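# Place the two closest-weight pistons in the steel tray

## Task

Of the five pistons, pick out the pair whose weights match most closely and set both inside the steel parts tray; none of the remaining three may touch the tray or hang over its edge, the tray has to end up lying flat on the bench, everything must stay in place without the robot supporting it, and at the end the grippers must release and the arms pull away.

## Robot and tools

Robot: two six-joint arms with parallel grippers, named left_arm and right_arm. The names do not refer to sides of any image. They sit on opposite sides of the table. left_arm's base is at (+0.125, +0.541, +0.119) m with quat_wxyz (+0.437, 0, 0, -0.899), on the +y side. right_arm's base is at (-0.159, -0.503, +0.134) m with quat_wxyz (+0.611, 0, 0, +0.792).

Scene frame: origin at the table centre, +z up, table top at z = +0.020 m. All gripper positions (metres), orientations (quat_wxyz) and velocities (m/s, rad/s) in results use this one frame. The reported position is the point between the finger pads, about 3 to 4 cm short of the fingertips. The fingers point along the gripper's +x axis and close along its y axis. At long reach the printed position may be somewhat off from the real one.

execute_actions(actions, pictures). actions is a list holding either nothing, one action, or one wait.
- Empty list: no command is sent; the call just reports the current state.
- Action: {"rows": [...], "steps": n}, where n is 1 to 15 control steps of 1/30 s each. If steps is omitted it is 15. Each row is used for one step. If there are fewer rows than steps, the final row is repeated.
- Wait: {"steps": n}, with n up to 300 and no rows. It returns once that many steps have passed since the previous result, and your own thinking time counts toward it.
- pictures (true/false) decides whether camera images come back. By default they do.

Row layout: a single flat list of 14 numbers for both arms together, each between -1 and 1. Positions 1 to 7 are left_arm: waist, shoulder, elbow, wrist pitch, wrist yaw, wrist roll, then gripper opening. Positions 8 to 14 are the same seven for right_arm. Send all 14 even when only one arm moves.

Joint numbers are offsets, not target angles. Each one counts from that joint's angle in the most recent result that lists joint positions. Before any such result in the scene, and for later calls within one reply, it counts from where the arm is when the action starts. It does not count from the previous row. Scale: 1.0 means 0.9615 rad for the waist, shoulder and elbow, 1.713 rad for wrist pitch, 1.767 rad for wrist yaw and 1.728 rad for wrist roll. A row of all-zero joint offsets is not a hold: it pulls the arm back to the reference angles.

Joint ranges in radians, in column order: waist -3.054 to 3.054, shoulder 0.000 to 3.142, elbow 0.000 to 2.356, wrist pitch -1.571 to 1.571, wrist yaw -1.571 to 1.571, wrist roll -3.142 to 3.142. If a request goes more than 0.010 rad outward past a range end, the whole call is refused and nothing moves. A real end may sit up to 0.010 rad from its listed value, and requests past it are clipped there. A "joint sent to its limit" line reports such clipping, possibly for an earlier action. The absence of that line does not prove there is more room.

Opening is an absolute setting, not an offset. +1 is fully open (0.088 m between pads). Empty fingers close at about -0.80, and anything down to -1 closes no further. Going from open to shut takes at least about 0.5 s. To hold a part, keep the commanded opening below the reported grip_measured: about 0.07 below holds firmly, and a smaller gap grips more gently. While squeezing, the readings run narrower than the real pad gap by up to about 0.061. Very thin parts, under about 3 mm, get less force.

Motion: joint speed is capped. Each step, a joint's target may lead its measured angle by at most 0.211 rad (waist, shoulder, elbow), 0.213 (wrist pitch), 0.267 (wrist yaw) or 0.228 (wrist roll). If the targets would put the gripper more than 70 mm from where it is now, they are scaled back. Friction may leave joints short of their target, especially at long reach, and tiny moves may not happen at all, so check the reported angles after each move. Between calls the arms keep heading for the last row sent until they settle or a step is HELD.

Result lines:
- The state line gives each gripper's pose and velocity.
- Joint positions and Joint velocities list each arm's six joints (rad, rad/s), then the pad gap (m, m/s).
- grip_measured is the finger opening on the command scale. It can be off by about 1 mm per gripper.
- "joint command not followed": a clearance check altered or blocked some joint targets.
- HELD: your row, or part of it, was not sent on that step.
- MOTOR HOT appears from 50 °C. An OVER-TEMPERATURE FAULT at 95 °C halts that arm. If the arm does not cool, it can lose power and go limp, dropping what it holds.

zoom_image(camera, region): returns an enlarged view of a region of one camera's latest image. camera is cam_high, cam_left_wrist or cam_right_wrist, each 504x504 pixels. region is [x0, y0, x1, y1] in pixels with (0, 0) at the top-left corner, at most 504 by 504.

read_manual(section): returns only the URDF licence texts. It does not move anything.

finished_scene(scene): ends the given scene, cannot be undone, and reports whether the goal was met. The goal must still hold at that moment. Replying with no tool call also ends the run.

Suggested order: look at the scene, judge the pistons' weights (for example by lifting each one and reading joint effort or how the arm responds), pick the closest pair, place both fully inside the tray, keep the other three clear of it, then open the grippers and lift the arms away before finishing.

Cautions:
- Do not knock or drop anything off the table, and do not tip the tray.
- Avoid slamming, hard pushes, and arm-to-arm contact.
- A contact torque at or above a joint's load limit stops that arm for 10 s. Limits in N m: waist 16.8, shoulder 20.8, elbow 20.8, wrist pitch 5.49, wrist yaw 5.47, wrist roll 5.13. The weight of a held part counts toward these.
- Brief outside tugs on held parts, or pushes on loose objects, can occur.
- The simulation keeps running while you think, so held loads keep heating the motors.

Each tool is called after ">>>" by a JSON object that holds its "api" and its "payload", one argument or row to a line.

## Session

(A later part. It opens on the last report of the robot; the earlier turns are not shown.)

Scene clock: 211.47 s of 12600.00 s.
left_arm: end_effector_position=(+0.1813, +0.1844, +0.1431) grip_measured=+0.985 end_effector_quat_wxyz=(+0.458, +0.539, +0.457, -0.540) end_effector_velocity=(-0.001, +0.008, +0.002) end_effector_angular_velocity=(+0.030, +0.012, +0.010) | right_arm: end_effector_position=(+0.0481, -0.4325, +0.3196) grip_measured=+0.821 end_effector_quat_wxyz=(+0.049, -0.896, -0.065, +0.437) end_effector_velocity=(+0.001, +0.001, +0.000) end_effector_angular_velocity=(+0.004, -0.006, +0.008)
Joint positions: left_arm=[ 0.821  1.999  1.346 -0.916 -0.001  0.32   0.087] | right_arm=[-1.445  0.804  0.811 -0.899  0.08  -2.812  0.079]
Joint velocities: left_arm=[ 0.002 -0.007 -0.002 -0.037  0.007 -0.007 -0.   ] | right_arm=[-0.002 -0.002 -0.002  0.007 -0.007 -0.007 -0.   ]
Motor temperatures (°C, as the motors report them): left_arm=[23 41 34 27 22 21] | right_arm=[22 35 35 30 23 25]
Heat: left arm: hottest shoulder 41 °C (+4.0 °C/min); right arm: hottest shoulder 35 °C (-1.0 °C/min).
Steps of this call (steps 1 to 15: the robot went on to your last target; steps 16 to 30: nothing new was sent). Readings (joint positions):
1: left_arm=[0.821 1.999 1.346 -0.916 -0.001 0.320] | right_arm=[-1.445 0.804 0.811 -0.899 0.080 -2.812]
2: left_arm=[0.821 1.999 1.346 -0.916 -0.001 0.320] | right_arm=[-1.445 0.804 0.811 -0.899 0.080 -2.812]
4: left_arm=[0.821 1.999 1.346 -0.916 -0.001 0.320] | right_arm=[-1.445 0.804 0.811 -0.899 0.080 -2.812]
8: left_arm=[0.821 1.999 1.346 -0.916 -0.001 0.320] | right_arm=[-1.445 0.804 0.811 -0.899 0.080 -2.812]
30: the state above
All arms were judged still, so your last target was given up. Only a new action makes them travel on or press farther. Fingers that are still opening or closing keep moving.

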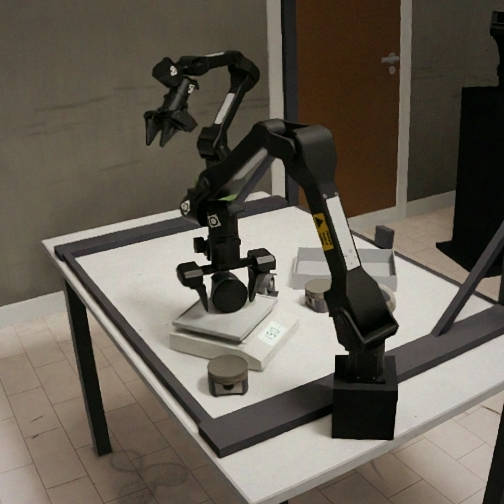

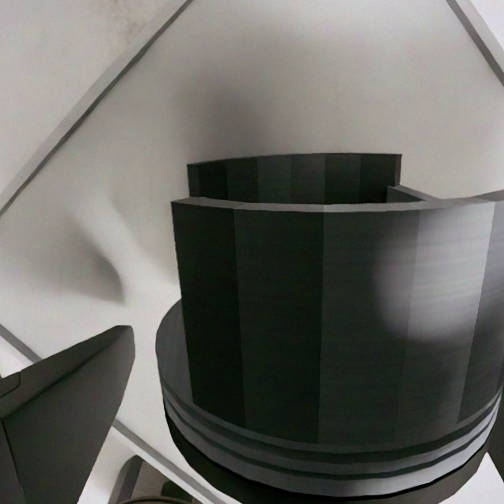

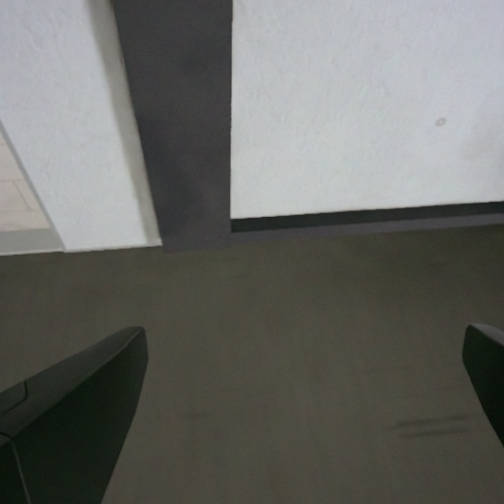

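>>> {"api": "execute_actions", "payload": {
  "actions": [
    {"rows":[[0,0,0,0,0,0,0.51,0,0,0,0,0,0,0.82]],"steps":12}
  ],
  "pictures": false
}}

>>> {"api": "execute_actions", "payload": {
  "actions": [
    {"rows":[[0,-0.04,0,-0.02,0,0,0.51,0,0,0,0,0,0,0.82],[0,-0.08,0,-0.042,0,0,0.51,0,0,0,0,0,0,0.82],[0,-0.12,0,-0.065,0,0,0.51,0,0,0,0,0,0,0.82],[0,-0.16,0,-0.087,0,0,0.51,0,0,0,0,0,0,0.82],[0,-0.2,-0.02,-0.1,0,0,0.51,0,0,0,0,0,0,0.82],[0,-0.24,-0.05,-0.1,0,0,0.51,0,0,0,0,0,0,0.82],[-0.04,-0.28,-0.09,-0.1,0,0,0.51,0,0,0,0,0,0,0.82],[-0.1,-0.32,-0.14,-0.095,0,0,0.51,0,0,0,0,0,0,0.82],[-0.17,-0.36,-0.19,-0.09,0,0,0.51,0,0,0,0,0,0,0.82],[-0.25,-0.4,-0.24,-0.085,0,0,0.51,0,0,0,0,0,0,0.82],[-0.33,-0.43,-0.29,-0.075,0,0,0.51,0,0,0,0,0,0,0.82],[-0.41,-0.455,-0.33,-0.065,0,0,0.51,0,0,0,0,0,0,0.82],[-0.49,-0.455,-0.36,-0.05,0,0,0.51,0,0,0,0,0,0,0.82],[-0.57,-0.455,-0.38,-0.04,0,0,0.51,0,0,0,0,0,0,0.82],[-0.646,-0.455,-0.395,-0.033,0,0,0.51,0,0,0,0,0,0,0.82]],"steps":15}
  ],
  "pictures": false
}}

>>> {"api": "execute_actions", "payload": {
  "actions": [
    {"steps":15}
  ]
}}

Scene clock: 221.73 s of 12600.00 s.
left_arm: end_effector_position=(+0.1813, +0.1844, +0.1431) grip_measured=+0.586 end_effector_quat_wxyz=(+0.458, +0.539, +0.457, -0.539) end_effector_velocity=(-0.001, +0.005, +0.000) end_effector_angular_velocity=(+0.023, -0.004, +0.005) | right_arm: end_effector_position=(+0.0481, -0.4325, +0.3196) grip_measured=+0.821 end_effector_quat_wxyz=(+0.049, -0.896, -0.065, +0.437) end_effector_velocity=(-0.003, -0.000, -0.002) end_effector_angular_velocity=(-0.011, +0.005, +0.019)
Joint positions: left_arm=[ 0.821  1.999  1.346 -0.916 -0.001  0.32   0.068] | right_arm=[-1.445  0.804  0.811 -0.899  0.08  -2.812  0.079]
Joint velocities: left_arm=[-0.002 -0.002 -0.002 -0.022 -0.007 -0.007 -0.   ] | right_arm=[-0.002 -0.007 -0.007 -0.007 -0.007 -0.022 -0.   ]
Motor temperatures (°C, as the motors report them): left_arm=[23 41 35 27 22 21] | right_arm=[22 35 36 30 23 25]
Heat: left arm: hottest shoulder 41 °C (+4.0 °C/min); right arm: hottest elbow 36 °C (+1.0 °C/min).
Steps of this call (steps 1 to 240: nothing new was sent; then 1.87 s passed at rest; steps 241 to 252: all 12 steps of this action). Readings (joint positions):
241: left_arm=[0.821 1.999 1.346 -0.916 -0.001 0.320] | right_arm=[-1.445 0.804 0.811 -0.899 0.080 -2.812]
242: left_arm=[0.821 1.999 1.346 -0.916 -0.001 0.320] | right_arm=[-1.445 0.804 0.811 -0.899 0.080 -2.812]
244: left_arm=[0.821 1.999 1.346 -0.916 -0.001 0.320] | right_arm=[-1.445 0.804 0.811 -0.899 0.080 -2.812]
248: left_arm=[0.821 1.999 1.346 -0.916 -0.001 0.320] | right_arm=[-1.445 0.804 0.811 -0.899 0.080 -2.812]
252: the state above

Scene clock: 222.23 s of 12600.00 s.
left_arm: end_effector_position=(+0.0590, +0.2826, +0.1913) grip_measured=+0.586 end_effector_quat_wxyz=(+0.342, +0.618, +0.336, -0.623) end_effector_velocity=(-0.466, +0.287, -0.184) end_effector_angular_velocity=(+0.339, -0.125, -1.973) | right_arm: end_effector_position=(+0.0481, -0.4325, +0.3196) grip_measured=+0.821 end_effector_quat_wxyz=(+0.049, -0.896, -0.065, +0.437) end_effector_velocity=(-0.002, -0.000, -0.002) end_effector_angular_velocity=(-0.002, +0.008, +0.008)
Joint positions: left_arm=[ 0.414  1.585  1.036 -1.009 -0.     0.32   0.068] | right_arm=[-1.445  0.804  0.811 -0.899  0.08  -2.812  0.079]
Joint velocities: left_arm=[-1.98  -0.095 -0.857  0.403 -0.037 -0.007  0.   ] | right_arm=[-0.002 -0.002 -0.002 -0.007 -0.007 -0.007  0.   ]
Motor temperatures (°C, as the motors report them): left_arm=[23 41 35 27 22 21] | right_arm=[22 35 36 31 23 25]
Heat: left arm: hottest shoulder 41 °C (+4.0 °C/min); right arm: hottest elbow 36 °C (+1.0 °C/min).
Steps of this call (steps 1 to 15: all 15 steps of this action). Readings (joint positions):
1: left_arm=[0.821 1.996 1.346 -0.919 -0.001 0.320] | right_arm=[-1.445 0.804 0.811 -0.899 0.080 -2.812]
2: left_arm=[0.821 1.988 1.346 -0.932 -0.001 0.320] | right_arm=[-1.445 0.804 0.811 -0.899 0.080 -2.812]
4: left_arm=[0.821 1.954 1.344 -0.998 -0.001 0.320] | right_arm=[-1.445 0.804 0.811 -0.899 0.080 -2.812]
8: left_arm=[0.808 1.798 1.291 -1.058 -0.008 0.320] | right_arm=[-1.445 0.804 0.811 -0.899 0.080 -2.812]
15: the state above

Scene clock: 222.73 s of 12600.00 s.
left_arm: end_effector_position=(+0.0108, +0.3125, +0.1787) grip_measured=+0.586 end_effector_quat_wxyz=(+0.269, +0.655, +0.273, -0.651) end_effector_velocity=(-0.002, -0.000, -0.000) end_effector_angular_velocity=(-0.003, +0.010, +0.005) | right_arm: end_effector_position=(+0.0481, -0.4325, +0.3196) grip_measured=+0.821 end_effector_quat_wxyz=(+0.049, -0.896, -0.065, +0.437) end_effector_velocity=(-0.001, -0.002, -0.002) end_effector_angular_velocity=(-0.014, +0.008, -0.001)
Joint positions: left_arm=[ 0.201  1.576  0.973 -0.976  0.001  0.32   0.068] | right_arm=[-1.445  0.804  0.811 -0.899  0.08  -2.812  0.079]
Joint velocities: left_arm=[-0.002 -0.002 -0.002  0.007  0.007 -0.007  0.   ] | right_arm=[-0.002  0.002 -0.002 -0.007  0.007 -0.007 -0.   ]
Motor temperatures (°C, as the motors report them): left_arm=[23 41 35 27 22 21] | right_arm=[22 35 36 31 23 25]
Heat: left arm: hottest shoulder 41 °C (+4.0 °C/min); right arm: hottest elbow 36 °C (+1.0 °C/min).
Steps of this call (steps 1 to 15: the robot went on to your last target). Readings (joint positions):
1: left_arm=[0.348 1.584 1.013 -0.998 -0.000 0.320] | right_arm=[-1.445 0.804 0.811 -0.899 0.080 -2.812]
2: left_arm=[0.288 1.584 0.996 -0.990 0.004 0.320] | right_arm=[-1.445 0.804 0.811 -0.899 0.080 -2.812]
4: left_arm=[0.218 1.584 0.978 -0.986 0.010 0.320] | right_arm=[-1.445 0.804 0.811 -0.899 0.080 -2.812]
8: left_arm=[0.201 1.577 0.975 -0.976 0.001 0.320] | right_arm=[-1.445 0.804 0.811 -0.899 0.080 -2.812]
15: the state above

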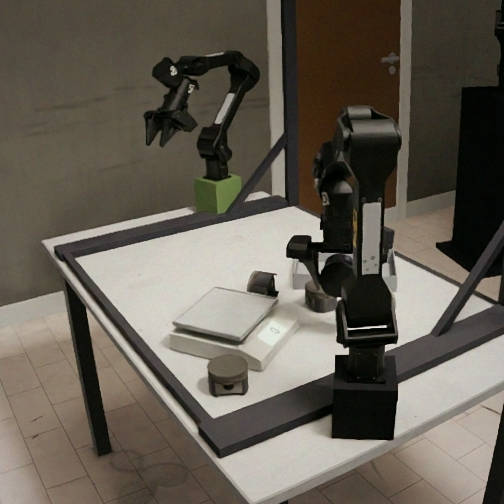

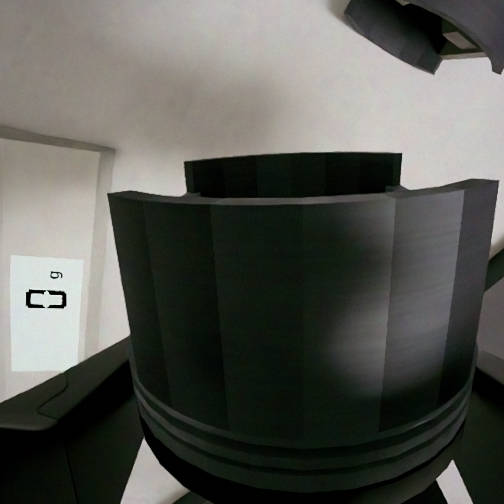

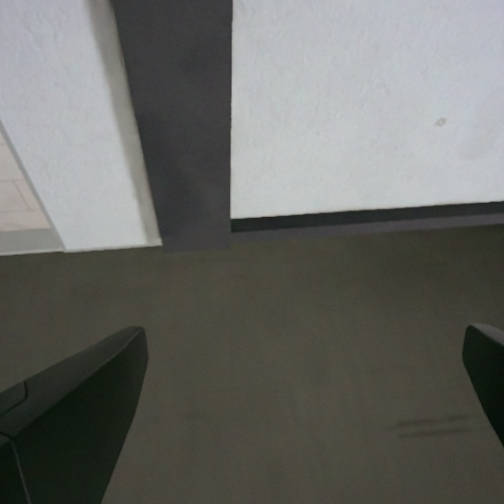

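>>> {"api": "execute_actions", "payload": {
  "actions": [
    {"rows":[[0,0.03,-0.04,0.038,0,0,0.51,0,0,0,0,0,0,0.82],[0,0.06,-0.08,0.077,0,0,0.51,0,0,0,0,0,0,0.82],[0,0.095,-0.115,0.116,0,0,0.51,0,0,0,0,0,0,0.82],[0,0.13,-0.15,0.155,0,0,0.51,0,0,0,0,0,0,0.82],[0,0.165,-0.178,0.19,0,0,0.51,0,0,0,0,0,0,0.82],[0,0.19,-0.197,0.215,0,0,0.51,0,0,0,0,0,0,0.82],[0,0.205,-0.207,0.23,0,0,0.51,0,0,0,0,0,0,0.82],[0,0.213,-0.212,0.237,0,0,0.51,0,0,0,0,0,0,0.82],[0,0.22,-0.216,0.243,0,0,0.51,0,0,0,0,0,0,0.82],[0,0.227,-0.22,0.249,0,0,0.51,0,0,0,0,0,0,0.82],[0,0.234,-0.224,0.255,0,0,0.51,0,0,0,0,0,0,0.82],[0,0.241,-0.228,0.261,0,0,0.51,0,0,0,0,0,0,0.82],[0,0.248,-0.232,0.267,0,0,0.51,0,0,0,0,0,0,0.82],[0,0.255,-0.235,0.273,0,0,0.51,0,0,0,0,0,0,0.82],[0,0.262,-0.238,0.279,0,0,0.51,0,0,0,0,0,0,0.82]],"steps":15}
  ],
  "pictures": false
}}

>>> {"api": "execute_actions", "payload": {
  "actions": [
    {"steps":12}
  ]
}}

Scene clock: 229.90 s of 12600.00 s.
left_arm: end_effector_position=(+0.0102, +0.3112, +0.0799) grip_measured=+0.586 end_effector_quat_wxyz=(+0.272, +0.652, +0.270, -0.655) end_effector_velocity=(-0.006, -0.018, -0.051) end_effector_angular_velocity=(-0.082, +0.016, +0.020) | right_arm: end_effector_position=(+0.0481, -0.4325, +0.3196) grip_measured=+0.821 end_effector_quat_wxyz=(+0.049, -0.896, -0.065, +0.437) end_effector_velocity=(-0.003, +0.002, -0.004) end_effector_angular_velocity=(+0.007, +0.017, +0.017)
Joint positions: left_arm=[ 0.201  1.802  0.76  -0.524  0.001  0.32   0.068] | right_arm=[-1.445  0.804  0.811 -0.899  0.08  -2.812  0.079]
Joint velocities: left_arm=[-0.002  0.168 -0.066  0.315 -0.022 -0.022 -0.   ] | right_arm=[-0.002 -0.002 -0.007 -0.007 -0.022 -0.007 -0.   ]
Motor temperatures (°C, as the motors report them): left_arm=[23 40 34 27 22 21] | right_arm=[22 35 36 31 23 25]
Heat: left arm: hottest shoulder 40 °C (+3.0 °C/min); right arm: hottest elbow 36 °C (+1.0 °C/min).
Steps of this call (steps 1 to 15: the robot went on to your last target; steps 16 to 90: nothing new was sent; then 3.67 s passed at rest; steps 91 to 105: all 15 steps of this action). Readings (joint positions):
91: left_arm=[0.201 1.577 0.968 -0.964 0.001 0.320] | right_arm=[-1.445 0.804 0.811 -0.899 0.080 -2.812]
92: left_arm=[0.201 1.582 0.953 -0.928 0.001 0.320] | right_arm=[-1.445 0.804 0.811 -0.899 0.080 -2.812]
94: left_arm=[0.201 1.617 0.910 -0.824 0.001 0.320] | right_arm=[-1.445 0.804 0.811 -0.899 0.080 -2.812]
98: left_arm=[0.201 1.738 0.809 -0.646 0.001 0.320] | right_arm=[-1.445 0.804 0.811 -0.899 0.080 -2.812]
105: the state above

Scene clock: 230.30 s of 12600.00 s.
left_arm: end_effector_position=(+0.0098, +0.3104, +0.0762) grip_measured=+0.586 end_effector_quat_wxyz=(+0.273, +0.650, +0.269, -0.656) end_effector_velocity=(+0.001, +0.007, +0.000) end_effector_angular_velocity=(+0.023, -0.003, +0.005) | right_arm: end_effector_position=(+0.0481, -0.4325, +0.3196) grip_measured=+0.821 end_effector_quat_wxyz=(+0.049, -0.896, -0.065, +0.437) end_effector_velocity=(-0.001, -0.001, +0.000) end_effector_angular_velocity=(-0.000, +0.003, +0.003)
Joint positions: left_arm=[ 0.201  1.813  0.754 -0.502  0.001  0.32   0.068] | right_arm=[-1.445  0.804  0.811 -0.899  0.08  -2.812  0.079]
Joint velocities: left_arm=[-0.002 -0.007 -0.007 -0.022  0.007 -0.007  0.   ] | right_arm=[-0.007 -0.002  0.002 -0.007 -0.007 -0.007  0.   ]
Motor temperatures (°C, as the motors report them): left_arm=[23 40 34 27 22 21] | right_arm=[22 35 36 31 23 25]
Heat: left arm: hottest shoulder 40 °C (+3.0 °C/min); right arm: hottest elbow 36 °C (+1.0 °C/min).
Steps of this call (steps 1 to 12: the robot went on to your last target). Readings (joint positions):
1: left_arm=[0.201 1.807 0.759 -0.516 0.001 0.320] | right_arm=[-1.445 0.804 0.811 -0.899 0.080 -2.812]
2: left_arm=[0.201 1.811 0.757 -0.511 0.001 0.320] | right_arm=[-1.445 0.804 0.811 -0.899 0.080 -2.812]
4: left_arm=[0.201 1.813 0.755 -0.505 0.000 0.320] | right_arm=[-1.445 0.804 0.811 -0.899 0.080 -2.812]
8: left_arm=[0.201 1.813 0.755 -0.502 0.001 0.320] | right_arm=[-1.445 0.804 0.811 -0.899 0.080 -2.812]
12: the state above

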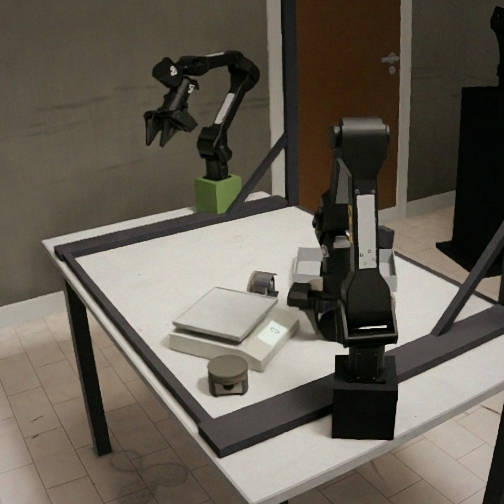

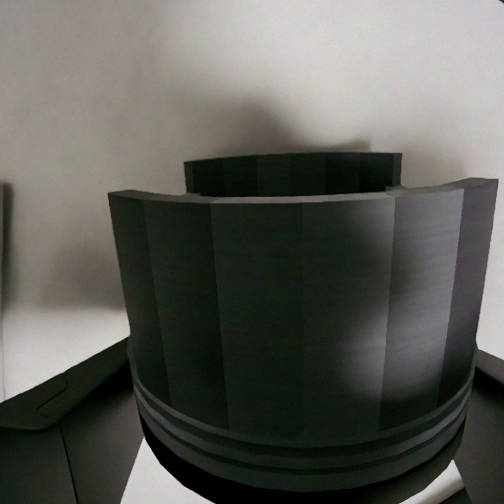

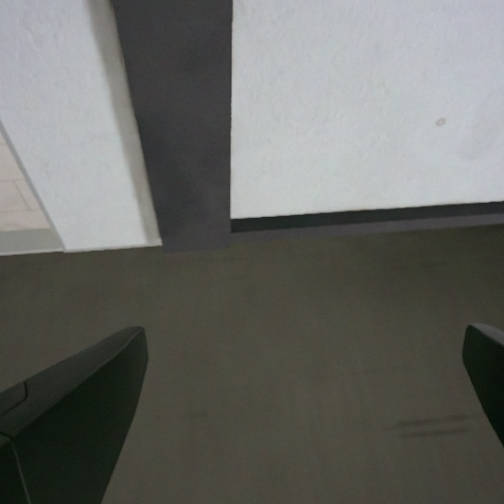

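>>> {"api": "execute_actions", "payload": {
  "actions": [
    {"rows":[[0,0.02,-0.01,0,0,0,0.51,0,0,0,0,0,0,0.82],[0,0.02,-0.01,0,0,0,0.51,0,0,0,0,0,0,0.82],[0,0.02,-0.01,0,0,0,0.51,0,0,0,0,0,0,0.82],[0,0.02,-0.01,0,0,0,0.51,0,0,0,0,0,0,0.82],[0,0.02,-0.01,0,0,0,0.51,0,0,0,0,0,0,0.82],[0,0.005,0,0,0,0,1,0,0,0,0,0,0,0.82]],"steps":13}
  ],
  "pictures": false
}}

>>> {"api": "execute_actions", "payload": {
  "actions": [
    {"rows":[[0,-0.05,0.03,-0.04,0,0,1,0,0,0,0,0,0,0.82],[0,-0.1,0.065,-0.088,0,0,1,0,0,0,0,0,0,0.82],[0,-0.145,0.1,-0.135,0,0,1,0,0,0,0,0,0,0.82],[0,-0.19,0.14,-0.182,0,0,1,0,0,0,0,0,0,0.82],[0,-0.23,0.185,-0.23,0,0,1,0,0,0,0,0,0,0.82],[0,-0.265,0.228,-0.275,0,0,1,0,0,0,0,0,0,0.82],[0,-0.265,0.228,-0.275,0,0,1,0,0,0,0,0,0,0.82],[0,-0.265,0.228,-0.275,0,0,1,0,0,0,0,0,0,0.82],[0,-0.265,0.228,-0.275,0,0,1,0,0,0,0,0,0,0.82],[0,-0.265,0.228,-0.275,0,0,1,0,0,0,0,0,0,0.82],[0.06,-0.265,0.228,-0.275,0,-0.05,1,0,0,0,0,0,0,0.82],[0.15,-0.265,0.228,-0.275,0,-0.1,1,0,0,0,0,0,0,0.82],[0.99,-0.265,0.228,-0.275,0,-0.185,1,0,0,0,0,0,0,0.82]],"steps":15}
  ],
  "pictures": false
}}

>>> {"api": "execute_actions", "payload": {
  "actions": [
    {"steps":22}
  ]
}}

Scene clock: 239.27 s of 12600.00 s.
left_arm: end_effector_position=(+0.0099, +0.3105, +0.0759) grip_measured=+0.964 end_effector_quat_wxyz=(+0.273, +0.651, +0.269, -0.656) end_effector_velocity=(+0.002, +0.002, -0.001) end_effector_angular_velocity=(+0.008, -0.012, +0.005) | right_arm: end_effector_position=(+0.0481, -0.4325, +0.3196) grip_measured=+0.821 end_effector_quat_wxyz=(+0.049, -0.896, -0.065, +0.437) end_effector_velocity=(-0.004, -0.002, -0.004) end_effector_angular_velocity=(-0.007, +0.021, +0.003)
Joint positions: left_arm=[ 0.201  1.814  0.754 -0.501  0.001  0.32   0.086] | right_arm=[-1.445  0.804  0.811 -0.899  0.08  -2.812  0.079]
Joint velocities: left_arm=[-0.002  0.002 -0.002 -0.007 -0.007 -0.007  0.013] | right_arm=[-0.007 -0.002 -0.002 -0.022 -0.007 -0.007 -0.   ]
Motor temperatures (°C, as the motors report them): left_arm=[23 38 34 27 22 21] | right_arm=[22 35 36 31 23 25]
Heat: left arm: hottest shoulder 38 °C (+0.0 °C/min); right arm: hottest elbow 36 °C (+1.0 °C/min).
Steps of this call (steps 1 to 30: the robot went on to your last target; steps 31 to 100: nothing new was sent; then 5.20 s passed at rest; steps 101 to 113: all 13 steps of this action). Readings (joint positions):
101: left_arm=[0.201 1.814 0.754 -0.501 0.001 0.320] | right_arm=[-1.445 0.804 0.811 -0.899 0.080 -2.812]
102: left_arm=[0.201 1.814 0.754 -0.501 0.001 0.320] | right_arm=[-1.445 0.804 0.811 -0.899 0.080 -2.812]
104: left_arm=[0.201 1.814 0.754 -0.501 0.001 0.320] | right_arm=[-1.445 0.804 0.811 -0.899 0.080 -2.812]
108: left_arm=[0.201 1.814 0.754 -0.501 0.001 0.320] | right_arm=[-1.445 0.804 0.811 -0.899 0.080 -2.812]
113: the state above

Scene clock: 239.77 s of 12600.00 s.
left_arm: end_effector_position=(+0.0569, +0.2906, +0.1837) grip_measured=+0.985 end_effector_quat_wxyz=(+0.410, +0.571, +0.401, -0.587) end_effector_velocity=(+0.509, -0.137, -0.000) end_effector_angular_velocity=(-0.006, -0.069, +3.055) | right_arm: end_effector_position=(+0.0481, -0.4325, +0.3196) grip_measured=+0.821 end_effector_quat_wxyz=(+0.049, -0.896, -0.065, +0.437) end_effector_velocity=(-0.001, -0.001, -0.002) end_effector_angular_velocity=(-0.002, +0.008, +0.003)
Joint positions: left_arm=[ 0.401  1.557  0.975 -0.964  0.004  0.085  0.087] | right_arm=[-1.445  0.804  0.811 -0.899  0.08  -2.812  0.079]
Joint velocities: left_arm=[ 1.976 -0.002 -0.002 -0.007 -0.095 -1.077 -0.   ] | right_arm=[-0.007 -0.002 -0.002 -0.007 -0.007 -0.007 -0.   ]
Motor temperatures (°C, as the motors report them): left_arm=[23 38 34 27 22 21] | right_arm=[22 35 36 31 23 25]
Heat: left arm: hottest shoulder 38 °C (+0.0 °C/min); right arm: hottest elbow 36 °C (+1.0 °C/min).
Steps of this call (steps 1 to 15: all 15 steps of this action). Readings (joint positions):
1: left_arm=[0.201 1.810 0.758 -0.514 0.001 0.320] | right_arm=[-1.445 0.804 0.811 -0.899 0.080 -2.812]
2: left_arm=[0.201 1.798 0.769 -0.554 0.001 0.320] | right_arm=[-1.445 0.804 0.811 -0.899 0.080 -2.812]
4: left_arm=[0.201 1.743 0.805 -0.677 0.001 0.320] | right_arm=[-1.445 0.804 0.811 -0.899 0.080 -2.812]
8: left_arm=[0.201 1.599 0.936 -0.890 0.001 0.320] | right_arm=[-1.445 0.804 0.811 -0.899 0.080 -2.812]
15: the state above

Scene clock: 240.50 s of 12600.00 s.
left_arm: end_effector_position=(+0.2455, +0.3126, +0.1837) grip_measured=+0.985 end_effector_quat_wxyz=(+0.611, +0.363, +0.599, -0.369) end_effector_velocity=(-0.001, +0.005, +0.001) end_effector_angular_velocity=(+0.018, +0.002, +0.010) | right_arm: end_effector_position=(+0.0481, -0.4325, +0.3196) grip_measured=+0.821 end_effector_quat_wxyz=(+0.049, -0.896, -0.065, +0.437) end_effector_velocity=(-0.001, -0.002, -0.002) end_effector_angular_velocity=(-0.014, +0.008, -0.001)
Joint positions: left_arm=[ 1.149  1.557  0.975 -0.971 -0.002  0.002  0.087] | right_arm=[-1.445  0.804  0.811 -0.899  0.08  -2.812  0.079]
Joint velocities: left_arm=[ 0.002 -0.007 -0.002 -0.022 -0.007 -0.007 -0.   ] | right_arm=[-0.002  0.002 -0.002 -0.007  0.007 -0.007 -0.   ]
Motor temperatures (°C, as the motors report them): left_arm=[23 38 34 27 22 21] | right_arm=[22 35 36 31 23 25]
Heat: left arm: hottest shoulder 38 °C (+0.0 °C/min); right arm: hottest elbow 36 °C (+1.0 °C/min).
Steps of this call (steps 1 to 22: the robot went on to your last target). Readings (joint positions):
1: left_arm=[0.468 1.557 0.975 -0.964 0.003 0.058] | right_arm=[-1.445 0.804 0.811 -0.899 0.080 -2.812]
2: left_arm=[0.534 1.557 0.975 -0.964 0.003 0.039] | right_arm=[-1.445 0.804 0.811 -0.899 0.080 -2.812]
4: left_arm=[0.664 1.557 0.975 -0.968 0.002 0.019] | right_arm=[-1.445 0.804 0.811 -0.899 0.080 -2.812]
8: left_arm=[0.922 1.557 0.975 -0.968 0.002 0.006] | right_arm=[-1.445 0.804 0.811 -0.899 0.080 -2.812]
22: the state above

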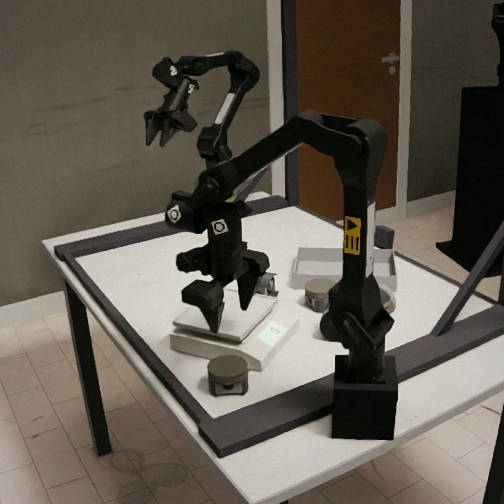

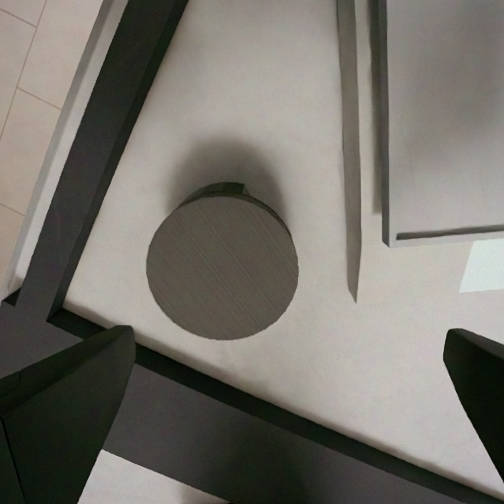

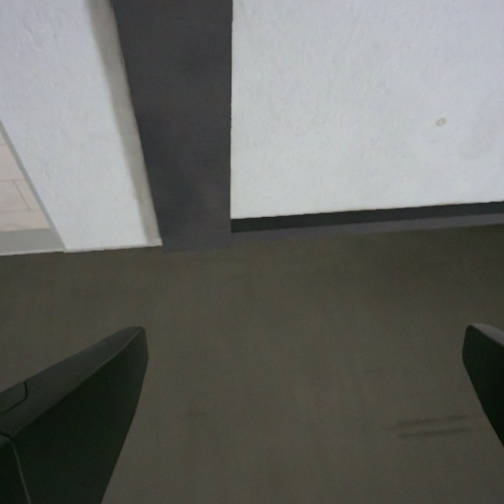

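>>> {"api": "execute_actions", "payload": {
  "actions": [
    {"rows":[[0.04,0,-0.03,0.02,0,0.1,1,0,0,0,0,0,0,0.82],[0.08,0.02,-0.06,0.04,0,0.2,1,0,0,0,0,0,0,0.82],[0.106,0.04,-0.09,0.065,0,0.3,1,0,0,0,0,0,0,0.82],[0.106,0.06,-0.125,0.09,0,0.347,1,0,0,0,0,0,0,0.82],[0.106,0.08,-0.155,0.114,0,0.347,1,0,0,0,0,0,0,0.82]],"steps":15}
  ],
  "pictures": false
}}

>>> {"api": "execute_actions", "payload": {
  "actions": [
    {"steps":6}
  ]
}}

Scene clock: 252.80 s of 12600.00 s.
left_arm: end_effector_position=(+0.2629, +0.3327, +0.1356) grip_measured=+0.985 end_effector_quat_wxyz=(+0.498, +0.504, +0.497, -0.502) end_effector_velocity=(-0.005, +0.004, -0.002) end_effector_angular_velocity=(+0.010, +0.016, -0.068) | right_arm: end_effector_position=(+0.0481, -0.4325, +0.3196) grip_measured=+0.821 end_effector_quat_wxyz=(+0.049, -0.896, -0.065, +0.437) end_effector_velocity=(-0.002, +0.002, -0.002) end_effector_angular_velocity=(+0.018, +0.014, +0.006)
Joint positions: left_arm=[ 1.247  1.626  0.834 -0.778 -0.003  0.593  0.087] | right_arm=[-1.445  0.804  0.811 -0.899  0.08  -2.812  0.079]
Joint velocities: left_arm=[-0.002 -0.002 -0.012 -0.007  0.007  0.066  0.   ] | right_arm=[-0.002 -0.002 -0.002 -0.007 -0.022  0.007 -0.   ]
Motor temperatures (°C, as the motors report them): left_arm=[23 36 34 27 22 21] | right_arm=[22 35 36 31 23 25]
Heat: left arm: hottest shoulder 36 °C (-3.0 °C/min); right arm: hottest elbow 36 °C (+1.0 °C/min).
Steps of this call (steps 1 to 15: the robot went on to your last target; steps 16 to 90: nothing new was sent; then 8.80 s passed at rest; steps 91 to 105: all 15 steps of this action). Readings (joint positions):
91: left_arm=[1.153 1.557 0.973 -0.966 -0.000 0.041] | right_arm=[-1.445 0.804 0.811 -0.899 0.080 -2.812]
92: left_arm=[1.166 1.557 0.963 -0.947 0.001 0.111] | right_arm=[-1.445 0.804 0.811 -0.899 0.080 -2.812]
94: left_arm=[1.210 1.566 0.928 -0.887 0.000 0.252] | right_arm=[-1.445 0.804 0.811 -0.899 0.080 -2.812]
98: left_arm=[1.247 1.618 0.849 -0.806 -0.003 0.505] | right_arm=[-1.445 0.804 0.811 -0.899 0.080 -2.812]
105: the state above

Scene clock: 253.00 s of 12600.00 s.
left_arm: end_effector_position=(+0.2630, +0.3326, +0.1356) grip_measured=+0.985 end_effector_quat_wxyz=(+0.497, +0.505, +0.495, -0.503) end_effector_velocity=(+0.001, +0.003, +0.000) end_effector_angular_velocity=(+0.018, -0.014, +0.005) | right_arm: end_effector_position=(+0.0481, -0.4325, +0.3196) grip_measured=+0.821 end_effector_quat_wxyz=(+0.049, -0.896, -0.065, +0.437) end_effector_velocity=(+0.001, +0.001, +0.002) end_effector_angular_velocity=(-0.004, -0.013, +0.019)
Joint positions: left_arm=[ 1.247  1.626  0.834 -0.777 -0.003  0.598  0.087] | right_arm=[-1.445  0.804  0.811 -0.899  0.08  -2.812  0.079]
Joint velocities: left_arm=[-0.002 -0.002 -0.002 -0.007 -0.022 -0.007 -0.   ] | right_arm=[-0.002 -0.002  0.002  0.007 -0.007 -0.022 -0.   ]
Motor temperatures (°C, as the motors report them): left_arm=[23 36 34 27 22 21] | right_arm=[22 35 36 31 23 25]
Heat: left arm: hottest shoulder 36 °C (-3.0 °C/min); right arm: hottest elbow 36 °C (+1.0 °C/min).
Steps of this call (steps 1 to 6: the robot went on to your last target). Readings (joint positions):
1: left_arm=[1.247 1.626 0.834 -0.778 -0.003 0.595] | right_arm=[-1.445 0.804 0.811 -0.899 0.080 -2.812]
2: left_arm=[1.247 1.626 0.834 -0.778 -0.003 0.596] | right_arm=[-1.445 0.804 0.811 -0.899 0.080 -2.812]
4: left_arm=[1.247 1.626 0.834 -0.777 -0.003 0.598] | right_arm=[-1.445 0.804 0.811 -0.899 0.080 -2.812]
6: the state above

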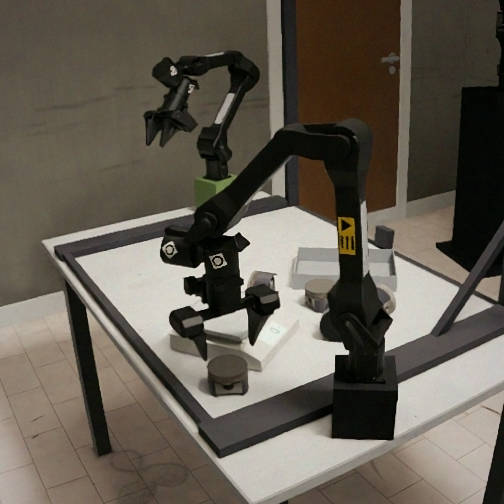

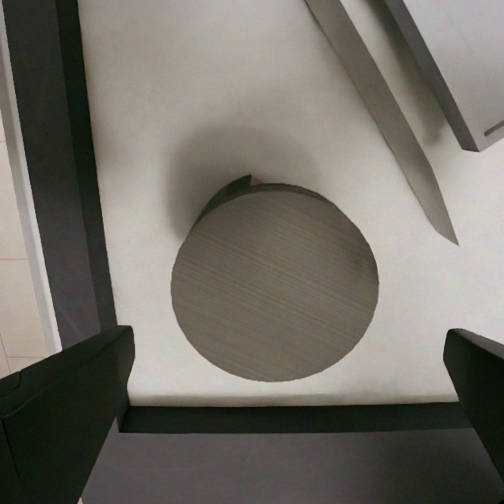

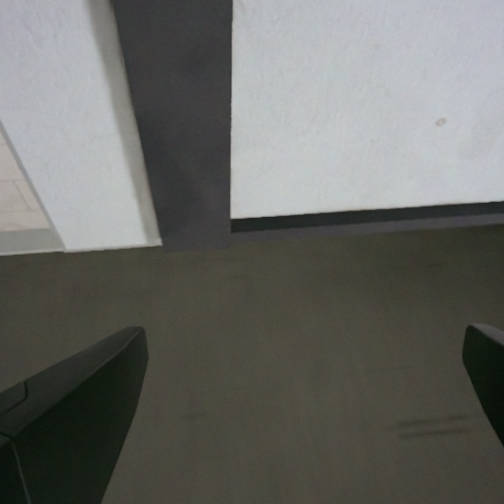

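>>> {"api": "execute_actions", "payload": {
  "actions": [
    {"rows":[[0.014,0.02,-0.01,0.015,0,0.08,1,0,0,0,0,0,0,0.82],[0.014,0.04,-0.025,0.033,0,0.15,1,0,0,0,0,0,0,0.82],[0.014,0.065,-0.043,0.055,0,0.15,1,0,0,0,0,0,0,0.82],[0.014,0.09,-0.06,0.078,0,0.15,1,0,0,0,0,0,0,0.82],[0.014,0.115,-0.077,0.1,0,0.15,1,0,0,0,0,0,0,0.82],[0.014,0.14,-0.092,0.122,0,0.15,1,0,0,0,0,0,0,0.82],[0.014,0.16,-0.105,0.14,0,0.15,1,0,0,0,0,0,0,0.82],[0.014,0.176,-0.114,0.154,0,0.15,1,0,0,0,0,0,0,0.82]],"steps":15}
  ]
}}

>>> {"api": "execute_actions", "payload": {
  "actions": [
    {"rows":[[0,0,0,0.003,0,0,0.51,0,0,0,0,0,0,0.82]],"steps":11}
  ],
  "pictures": false
}}

Scene clock: 259.00 s of 12600.00 s.
left_arm: end_effector_position=(+0.2650, +0.3340, +0.0795) grip_measured=+0.985 end_effector_quat_wxyz=(+0.431, +0.562, +0.429, -0.560) end_effector_velocity=(+0.007, -0.006, -0.001) end_effector_angular_velocity=(-0.026, -0.044, -0.010) | right_arm: end_effector_position=(+0.0481, -0.4325, +0.3196) grip_measured=+0.821 end_effector_quat_wxyz=(+0.049, -0.896, -0.065, +0.437) end_effector_velocity=(-0.003, -0.002, -0.002) end_effector_angular_velocity=(-0.006, +0.017, +0.003)
Joint positions: left_arm=[ 1.257  1.782  0.732 -0.518 -0.003  0.854  0.087] | right_arm=[-1.445  0.804  0.811 -0.899  0.08  -2.812  0.079]
Joint velocities: left_arm=[-0.002 -0.002 -0.007  0.051 -0.022  0.007 -0.   ] | right_arm=[-0.007 -0.002  0.002 -0.022 -0.007 -0.007 -0.   ]
Motor temperatures (°C, as the motors report them): left_arm=[23 35 34 27 22 21] | right_arm=[22 35 36 31 23 25]
Heat: left arm: hottest shoulder 35 °C (-5.0 °C/min); right arm: hottest elbow 36 °C (+1.0 °C/min).
Steps of this call (steps 1 to 15: the robot went on to your last target; steps 16 to 90: nothing new was sent; then 2.50 s passed at rest; steps 91 to 105: all 15 steps of this action). Readings (joint positions):
91: left_arm=[1.249 1.626 0.834 -0.773 -0.003 0.632] | right_arm=[-1.445 0.804 0.811 -0.899 0.080 -2.812]
92: left_arm=[1.252 1.630 0.831 -0.759 -0.003 0.698] | right_arm=[-1.445 0.804 0.811 -0.899 0.080 -2.812]
94: left_arm=[1.255 1.653 0.818 -0.706 -0.003 0.787] | right_arm=[-1.445 0.804 0.811 -0.899 0.080 -2.812]
98: left_arm=[1.257 1.740 0.763 -0.582 -0.003 0.842] | right_arm=[-1.445 0.804 0.811 -0.899 0.080 -2.812]
105: the state above

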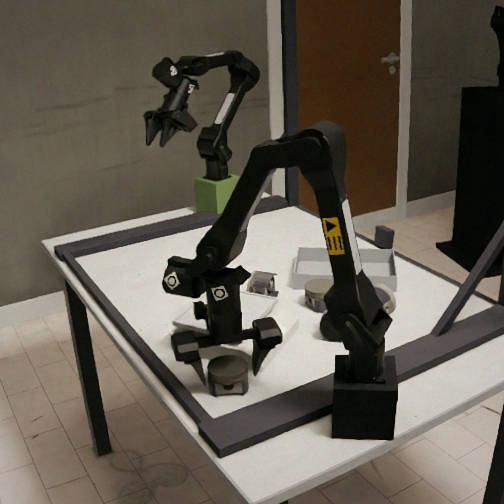

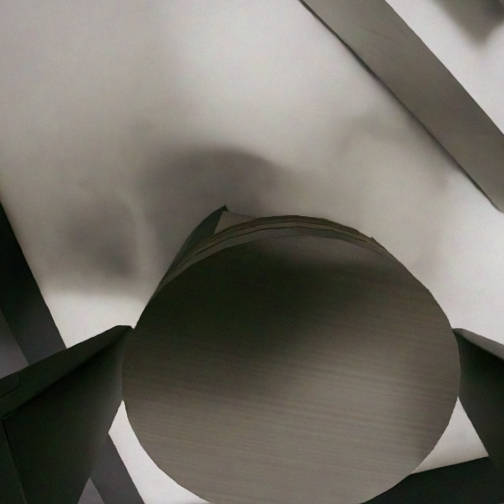

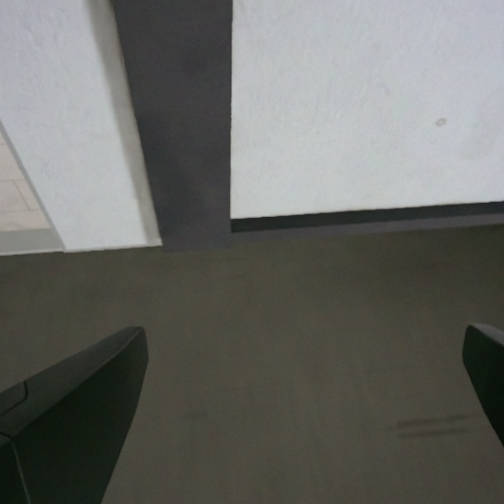

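Scene clock: 259.37 s of 12600.00 s.
left_arm: end_effector_position=(+0.2654, +0.3336, +0.0795) grip_measured=+0.605 end_effector_quat_wxyz=(+0.432, +0.562, +0.428, -0.560) end_effector_velocity=(+0.000, +0.000, +0.001) end_effector_angular_velocity=(+0.006, -0.005, +0.005) | right_arm: end_effector_position=(+0.0481, -0.4325, +0.3196) grip_measured=+0.821 end_effector_quat_wxyz=(+0.049, -0.896, -0.065, +0.437) end_effector_velocity=(-0.002, -0.000, -0.003) end_effector_angular_velocity=(-0.004, +0.012, +0.008)
Joint positions: left_arm=[ 1.257  1.782  0.732 -0.516 -0.004  0.855  0.069] | right_arm=[-1.445  0.804  0.811 -0.899  0.08  -2.812  0.079]
Joint velocities: left_arm=[-0.002 -0.002  0.002 -0.007 -0.007 -0.007 -0.   ] | right_arm=[-0.002 -0.002 -0.007 -0.007 -0.007 -0.007 -0.   ]
Motor temperatures (°C, as the motors report them): left_arm=[23 35 34 27 22 21] | right_arm=[22 35 36 31 23 25]
Heat: left arm: hottest shoulder 35 °C (-6.1 °C/min); right arm: hottest elbow 36 °C (+1.0 °C/min).
Steps of this call (steps 1 to 11: all 11 steps of this action). Readings (joint positions):
1: left_arm=[1.257 1.782 0.732 -0.517 -0.003 0.855] | right_arm=[-1.445 0.804 0.811 -0.899 0.080 -2.812]
2: left_arm=[1.257 1.782 0.732 -0.517 -0.003 0.855] | right_arm=[-1.445 0.804 0.811 -0.899 0.080 -2.812]
4: left_arm=[1.257 1.782 0.732 -0.515 -0.004 0.855] | right_arm=[-1.445 0.804 0.811 -0.899 0.080 -2.812]
8: left_arm=[1.257 1.782 0.732 -0.516 -0.004 0.855] | right_arm=[-1.445 0.804 0.811 -0.899 0.080 -2.812]
11: the state above

>>> {"api": "execute_actions", "payload": {
  "actions": [
    {"rows":[[0,-0.045,0.03,-0.04,0,0,0.51,0,0,0,0,0,0,0.82],[0,-0.09,0.065,-0.085,0,0,0.51,0,0,0,0,0,0,0.82],[0,-0.135,0.105,-0.132,0,0,0.51,0,0,0,0,0,0,0.82],[0,-0.175,0.15,-0.18,0,0,0.51,0,0,0,0,0,0,0.82],[0,-0.21,0.2,-0.228,0,0,0.51,0,0,0,0,0,0,0.82],[0,-0.24,0.26,-0.277,0,0,0.51,0,0,0,0,0,0,0.82],[0,-0.24,0.26,-0.277,0,0,0.51,0,0,0,0,0,0,0.82],[0,-0.24,0.26,-0.277,0,0,0.51,0,0,0,0,0,0,0.82],[0,-0.24,0.26,-0.277,0,0,0.51,0,0,0,0,0,0,0.82],[0,-0.24,0.26,-0.277,0,0,0.51,0,0,0,0,0,0,0.82],[-0.04,-0.2,0.33,-0.29,0,0,0.51,0,0,0,0,0,0,0.82],[-0.09,-0.15,0.4,-0.3,0,0,0.51,0,0,0,0,0,0,0.82],[-0.14,-0.09,0.47,-0.31,0,0,0.51,0,0,0,0,0,0,0.82],[-0.19,-0.03,0.54,-0.315,0,0,0.51,0,0,0,0,0,0,0.82],[-0.359,0.158,0.728,-0.321,0,0,0.51,0,0,0,0,0,0,0.82]],"steps":15}
  ],
  "pictures": false
}}

>>> {"api": "execute_actions", "payload": {
  "actions": [
    {"steps":18}
  ]
}}

Scene clock: 269.37 s of 12600.00 s.
left_arm: end_effector_position=(+0.2616, +0.2798, +0.1942) grip_measured=+0.605 end_effector_quat_wxyz=(+0.399, +0.589, +0.394, -0.581) end_effector_velocity=(-0.154, -0.588, -0.008) end_effector_angular_velocity=(-0.138, -0.112, -1.387) | right_arm: end_effector_position=(+0.0481, -0.4325, +0.3196) grip_measured=+0.821 end_effector_quat_wxyz=(+0.049, -0.896, -0.065, +0.437) end_effector_velocity=(-0.002, -0.000, -0.002) end_effector_angular_velocity=(-0.011, +0.005, +0.019)
Joint positions: left_arm=[ 1.14   1.69   1.161 -1.035 -0.012  0.855  0.069] | right_arm=[-1.445  0.804  0.811 -0.899  0.08  -2.812  0.079]
Joint velocities: left_arm=[-1.394  1.526  1.692  0.007 -0.037 -0.007 -0.   ] | right_arm=[-0.002 -0.002 -0.002 -0.007 -0.007 -0.022 -0.   ]
Motor temperatures (°C, as the motors report them): left_arm=[23 35 34 27 22 21] | right_arm=[22 34 36 31 23 25]
Heat: left arm: hottest shoulder 35 °C (-6.1 °C/min); right arm: hottest elbow 36 °C (+1.0 °C/min).
Steps of this call (steps 1 to 15: the robot went on to your last target; steps 16 to 90: nothing new was sent; then 6.50 s passed at rest; steps 91 to 105: all 15 steps of this action). Readings (joint positions):
91: left_arm=[1.257 1.777 0.735 -0.525 -0.004 0.855] | right_arm=[-1.445 0.804 0.811 -0.899 0.080 -2.812]
92: left_arm=[1.257 1.768 0.747 -0.563 -0.004 0.855] | right_arm=[-1.445 0.804 0.811 -0.899 0.080 -2.812]
94: left_arm=[1.257 1.722 0.783 -0.687 -0.004 0.855] | right_arm=[-1.445 0.804 0.811 -0.899 0.080 -2.812]
98: left_arm=[1.257 1.597 0.926 -0.903 -0.004 0.855] | right_arm=[-1.445 0.804 0.811 -0.899 0.080 -2.812]
105: the state above

Scene clock: 269.97 s of 12600.00 s.
left_arm: end_effector_position=(+0.2118, +0.1964, +0.1868) grip_measured=+0.605 end_effector_quat_wxyz=(+0.329, +0.627, +0.325, -0.627) end_effector_velocity=(+0.001, -0.004, -0.003) end_effector_angular_velocity=(-0.010, -0.010, -0.010) | right_arm: end_effector_position=(+0.0481, -0.4325, +0.3196) grip_measured=+0.821 end_effector_quat_wxyz=(+0.049, -0.896, -0.065, +0.437) end_effector_velocity=(-0.002, -0.001, -0.003) end_effector_angular_velocity=(-0.004, +0.012, +0.003)
Joint positions: left_arm=[ 0.911  1.921  1.419 -1.063 -0.002  0.855  0.069] | right_arm=[-1.445  0.804  0.811 -0.899  0.08  -2.812  0.079]
Joint velocities: left_arm=[-0.002  0.007 -0.002  0.022 -0.007  0.007 -0.   ] | right_arm=[-0.007 -0.002 -0.007 -0.007 -0.007 -0.007 -0.   ]
Motor temperatures (°C, as the motors report them): left_arm=[23 35 34 27 22 21] | right_arm=[22 34 36 31 23 25]
Heat: left arm: hottest shoulder 35 °C (-6.0 °C/min); right arm: hottest elbow 36 °C (+1.0 °C/min).
Steps of this call (steps 1 to 18: the robot went on to your last target). Readings (joint positions):
1: left_arm=[1.092 1.741 1.218 -1.035 -0.012 0.855] | right_arm=[-1.445 0.804 0.811 -0.899 0.080 -2.812]
2: left_arm=[1.043 1.791 1.276 -1.041 -0.011 0.855] | right_arm=[-1.445 0.804 0.811 -0.899 0.080 -2.812]
4: left_arm=[0.959 1.871 1.364 -1.045 -0.002 0.855] | right_arm=[-1.445 0.804 0.811 -0.899 0.080 -2.812]
8: left_arm=[0.901 1.917 1.407 -1.063 0.003 0.855] | right_arm=[-1.445 0.804 0.811 -0.899 0.080 -2.812]
18: the state above

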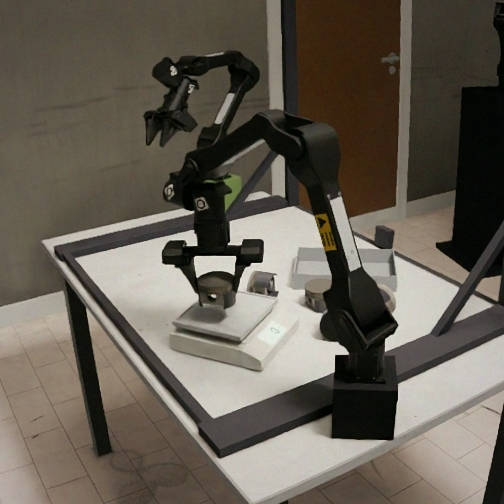

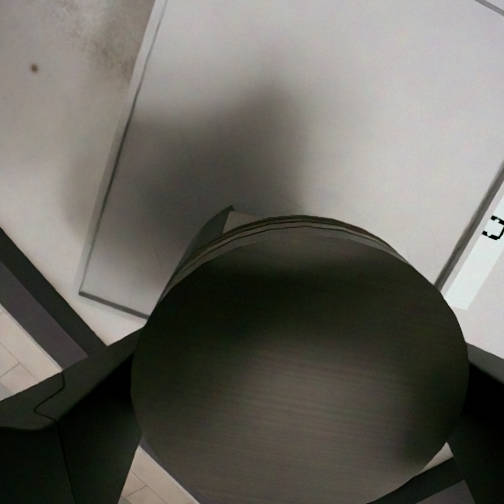

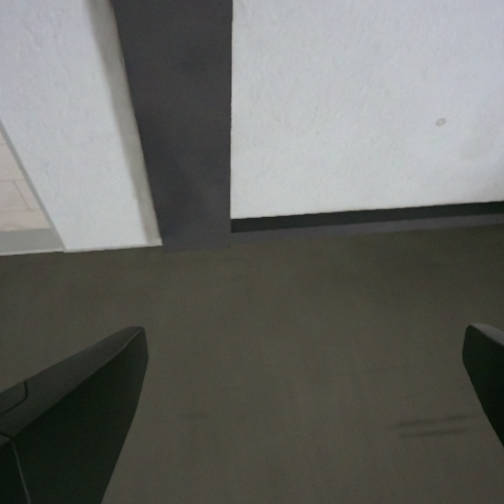

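>>> {"api": "execute_actions", "payload": {
  "actions": [
    {"rows":[[-0.012,0.015,-0.013,0.012,0,0,0.51,0,0,0,0,0,0,0.82],[-0.012,0.027,-0.026,0.024,0,0,0.51,0,0,0,0,0,0,0.82],[-0.012,0.038,-0.039,0.036,0,0,0.51,0,0,0,0,0,0,0.82],[-0.012,0.048,-0.052,0.048,0,0,0.51,0,0,0,0,0,0,0.82],[-0.012,0.055,-0.06,0.055,0,0,0.51,0,0,0,0,0,0,0.82],[-0.012,0.058,-0.064,0.059,0,0,0.51,0,0,0,0,0,0,0.82],[-0.012,0.061,-0.068,0.062,0,0,0.51,0,0,0,0,0,0,0.82],[-0.012,0.064,-0.072,0.066,0,0,0.51,0,0,0,0,0,0,0.82],[-0.012,0.067,-0.076,0.069,0,0,0.51,0,0,0,0,0,0,0.82],[-0.012,0.07,-0.08,0.072,0,0,0.51,0,0,0,0,0,0,0.82],[-0.012,0.073,-0.084,0.076,0,0,0.51,0,0,0,0,0,0,0.82],[-0.012,0.077,-0.088,0.08,0,0,0.51,0,0,0,0,0,0,0.82],[-0.012,0.082,-0.093,0.083,0,0,0.51,0,0,0,0,0,0,0.82]],"steps":15}
  ],
  "pictures": false
}}

>>> {"api": "execute_actions", "payload": {
  "actions": [
    {"steps":10}
  ]
}}

Scene clock: 278.43 s of 12600.00 s.
left_arm: end_effector_position=(+0.2095, +0.1934, +0.1475) grip_measured=+0.605 end_effector_quat_wxyz=(+0.324, +0.629, +0.325, -0.627) end_effector_velocity=(-0.001, +0.007, -0.008) end_effector_angular_velocity=(+0.017, -0.019, -0.000) | right_arm: end_effector_position=(+0.0481, -0.4325, +0.3196) grip_measured=+0.821 end_effector_quat_wxyz=(+0.049, -0.896, -0.065, +0.437) end_effector_velocity=(-0.002, +0.001, -0.001) end_effector_angular_velocity=(+0.009, +0.006, +0.001)
Joint positions: left_arm=[ 0.902  1.983  1.342 -0.931 -0.003  0.855  0.069] | right_arm=[-1.445  0.804  0.811 -0.899  0.08  -2.812  0.079]
Joint velocities: left_arm=[-0.007 -0.002 -0.037  0.022 -0.022 -0.007 -0.   ] | right_arm=[ 0.002 -0.007 -0.002 -0.007 -0.007  0.007 -0.   ]
Motor temperatures (°C, as the motors report them): left_arm=[23 35 35 27 22 21] | right_arm=[22 34 36 31 23 25]
Heat: left arm: hottest shoulder 35 °C (-6.1 °C/min); right arm: hottest elbow 36 °C (+0.0 °C/min).
Steps of this call (steps 1 to 15: the robot went on to your last target; steps 16 to 90: nothing new was sent; then 4.97 s passed at rest; steps 91 to 105: all 15 steps of this action). Readings (joint positions):
91: left_arm=[0.910 1.921 1.419 -1.063 -0.002 0.855] | right_arm=[-1.445 0.804 0.811 -0.899 0.080 -2.812]
92: left_arm=[0.909 1.923 1.416 -1.054 -0.002 0.855] | right_arm=[-1.445 0.804 0.811 -0.899 0.080 -2.812]
94: left_arm=[0.906 1.930 1.403 -1.018 -0.002 0.855] | right_arm=[-1.445 0.804 0.811 -0.899 0.080 -2.812]
98: left_arm=[0.902 1.961 1.370 -0.973 -0.002 0.855] | right_arm=[-1.445 0.804 0.811 -0.899 0.080 -2.812]
105: the state above

Scene clock: 278.77 s of 12600.00 s.
left_arm: end_effector_position=(+0.2097, +0.1930, +0.1470) grip_measured=+0.605 end_effector_quat_wxyz=(+0.325, +0.629, +0.324, -0.628) end_effector_velocity=(+0.001, +0.004, -0.001) end_effector_angular_velocity=(+0.017, -0.018, +0.005) | right_arm: end_effector_position=(+0.0481, -0.4325, +0.3196) grip_measured=+0.821 end_effector_quat_wxyz=(+0.049, -0.896, -0.065, +0.437) end_effector_velocity=(-0.005, -0.002, -0.004) end_effector_angular_velocity=(+0.010, +0.026, -0.020)
Joint positions: left_arm=[ 0.902  1.983  1.34  -0.926 -0.003  0.855  0.069] | right_arm=[-1.445  0.804  0.811 -0.899  0.08  -2.812  0.079]
Joint velocities: left_arm=[-0.002 -0.002 -0.007 -0.007 -0.022 -0.007 -0.   ] | right_arm=[-0.007 -0.007 -0.007 -0.022 -0.007  0.022 -0.   ]
Motor temperatures (°C, as the motors report them): left_arm=[23 35 35 27 22 21] | right_arm=[22 34 36 31 23 25]
Heat: left arm: hottest shoulder 35 °C (-6.0 °C/min); right arm: hottest elbow 36 °C (+0.0 °C/min).
Steps of this call (steps 1 to 10: the robot went on to your last target). Readings (joint positions):
1: left_arm=[0.902 1.983 1.341 -0.929 -0.003 0.855] | right_arm=[-1.445 0.804 0.811 -0.899 0.080 -2.812]
2: left_arm=[0.902 1.983 1.340 -0.928 -0.003 0.855] | right_arm=[-1.445 0.804 0.811 -0.899 0.080 -2.812]
4: left_arm=[0.902 1.983 1.340 -0.927 -0.003 0.855] | right_arm=[-1.445 0.804 0.811 -0.899 0.080 -2.812]
8: left_arm=[0.902 1.983 1.340 -0.926 -0.003 0.855] | right_arm=[-1.445 0.804 0.811 -0.899 0.080 -2.812]
10: the state above

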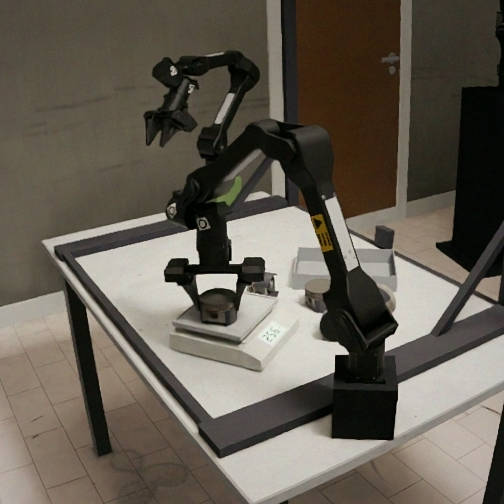

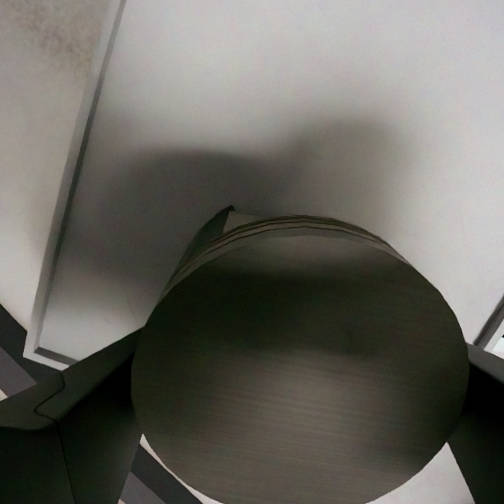

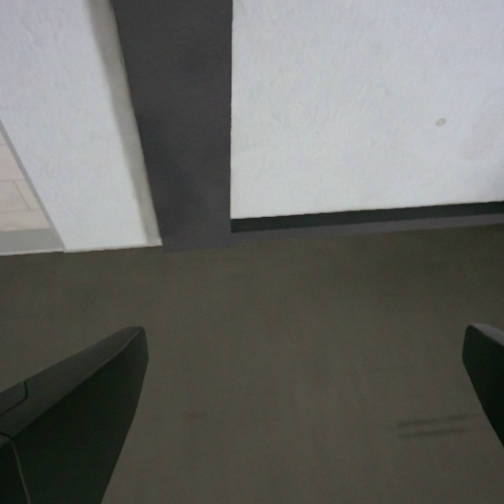

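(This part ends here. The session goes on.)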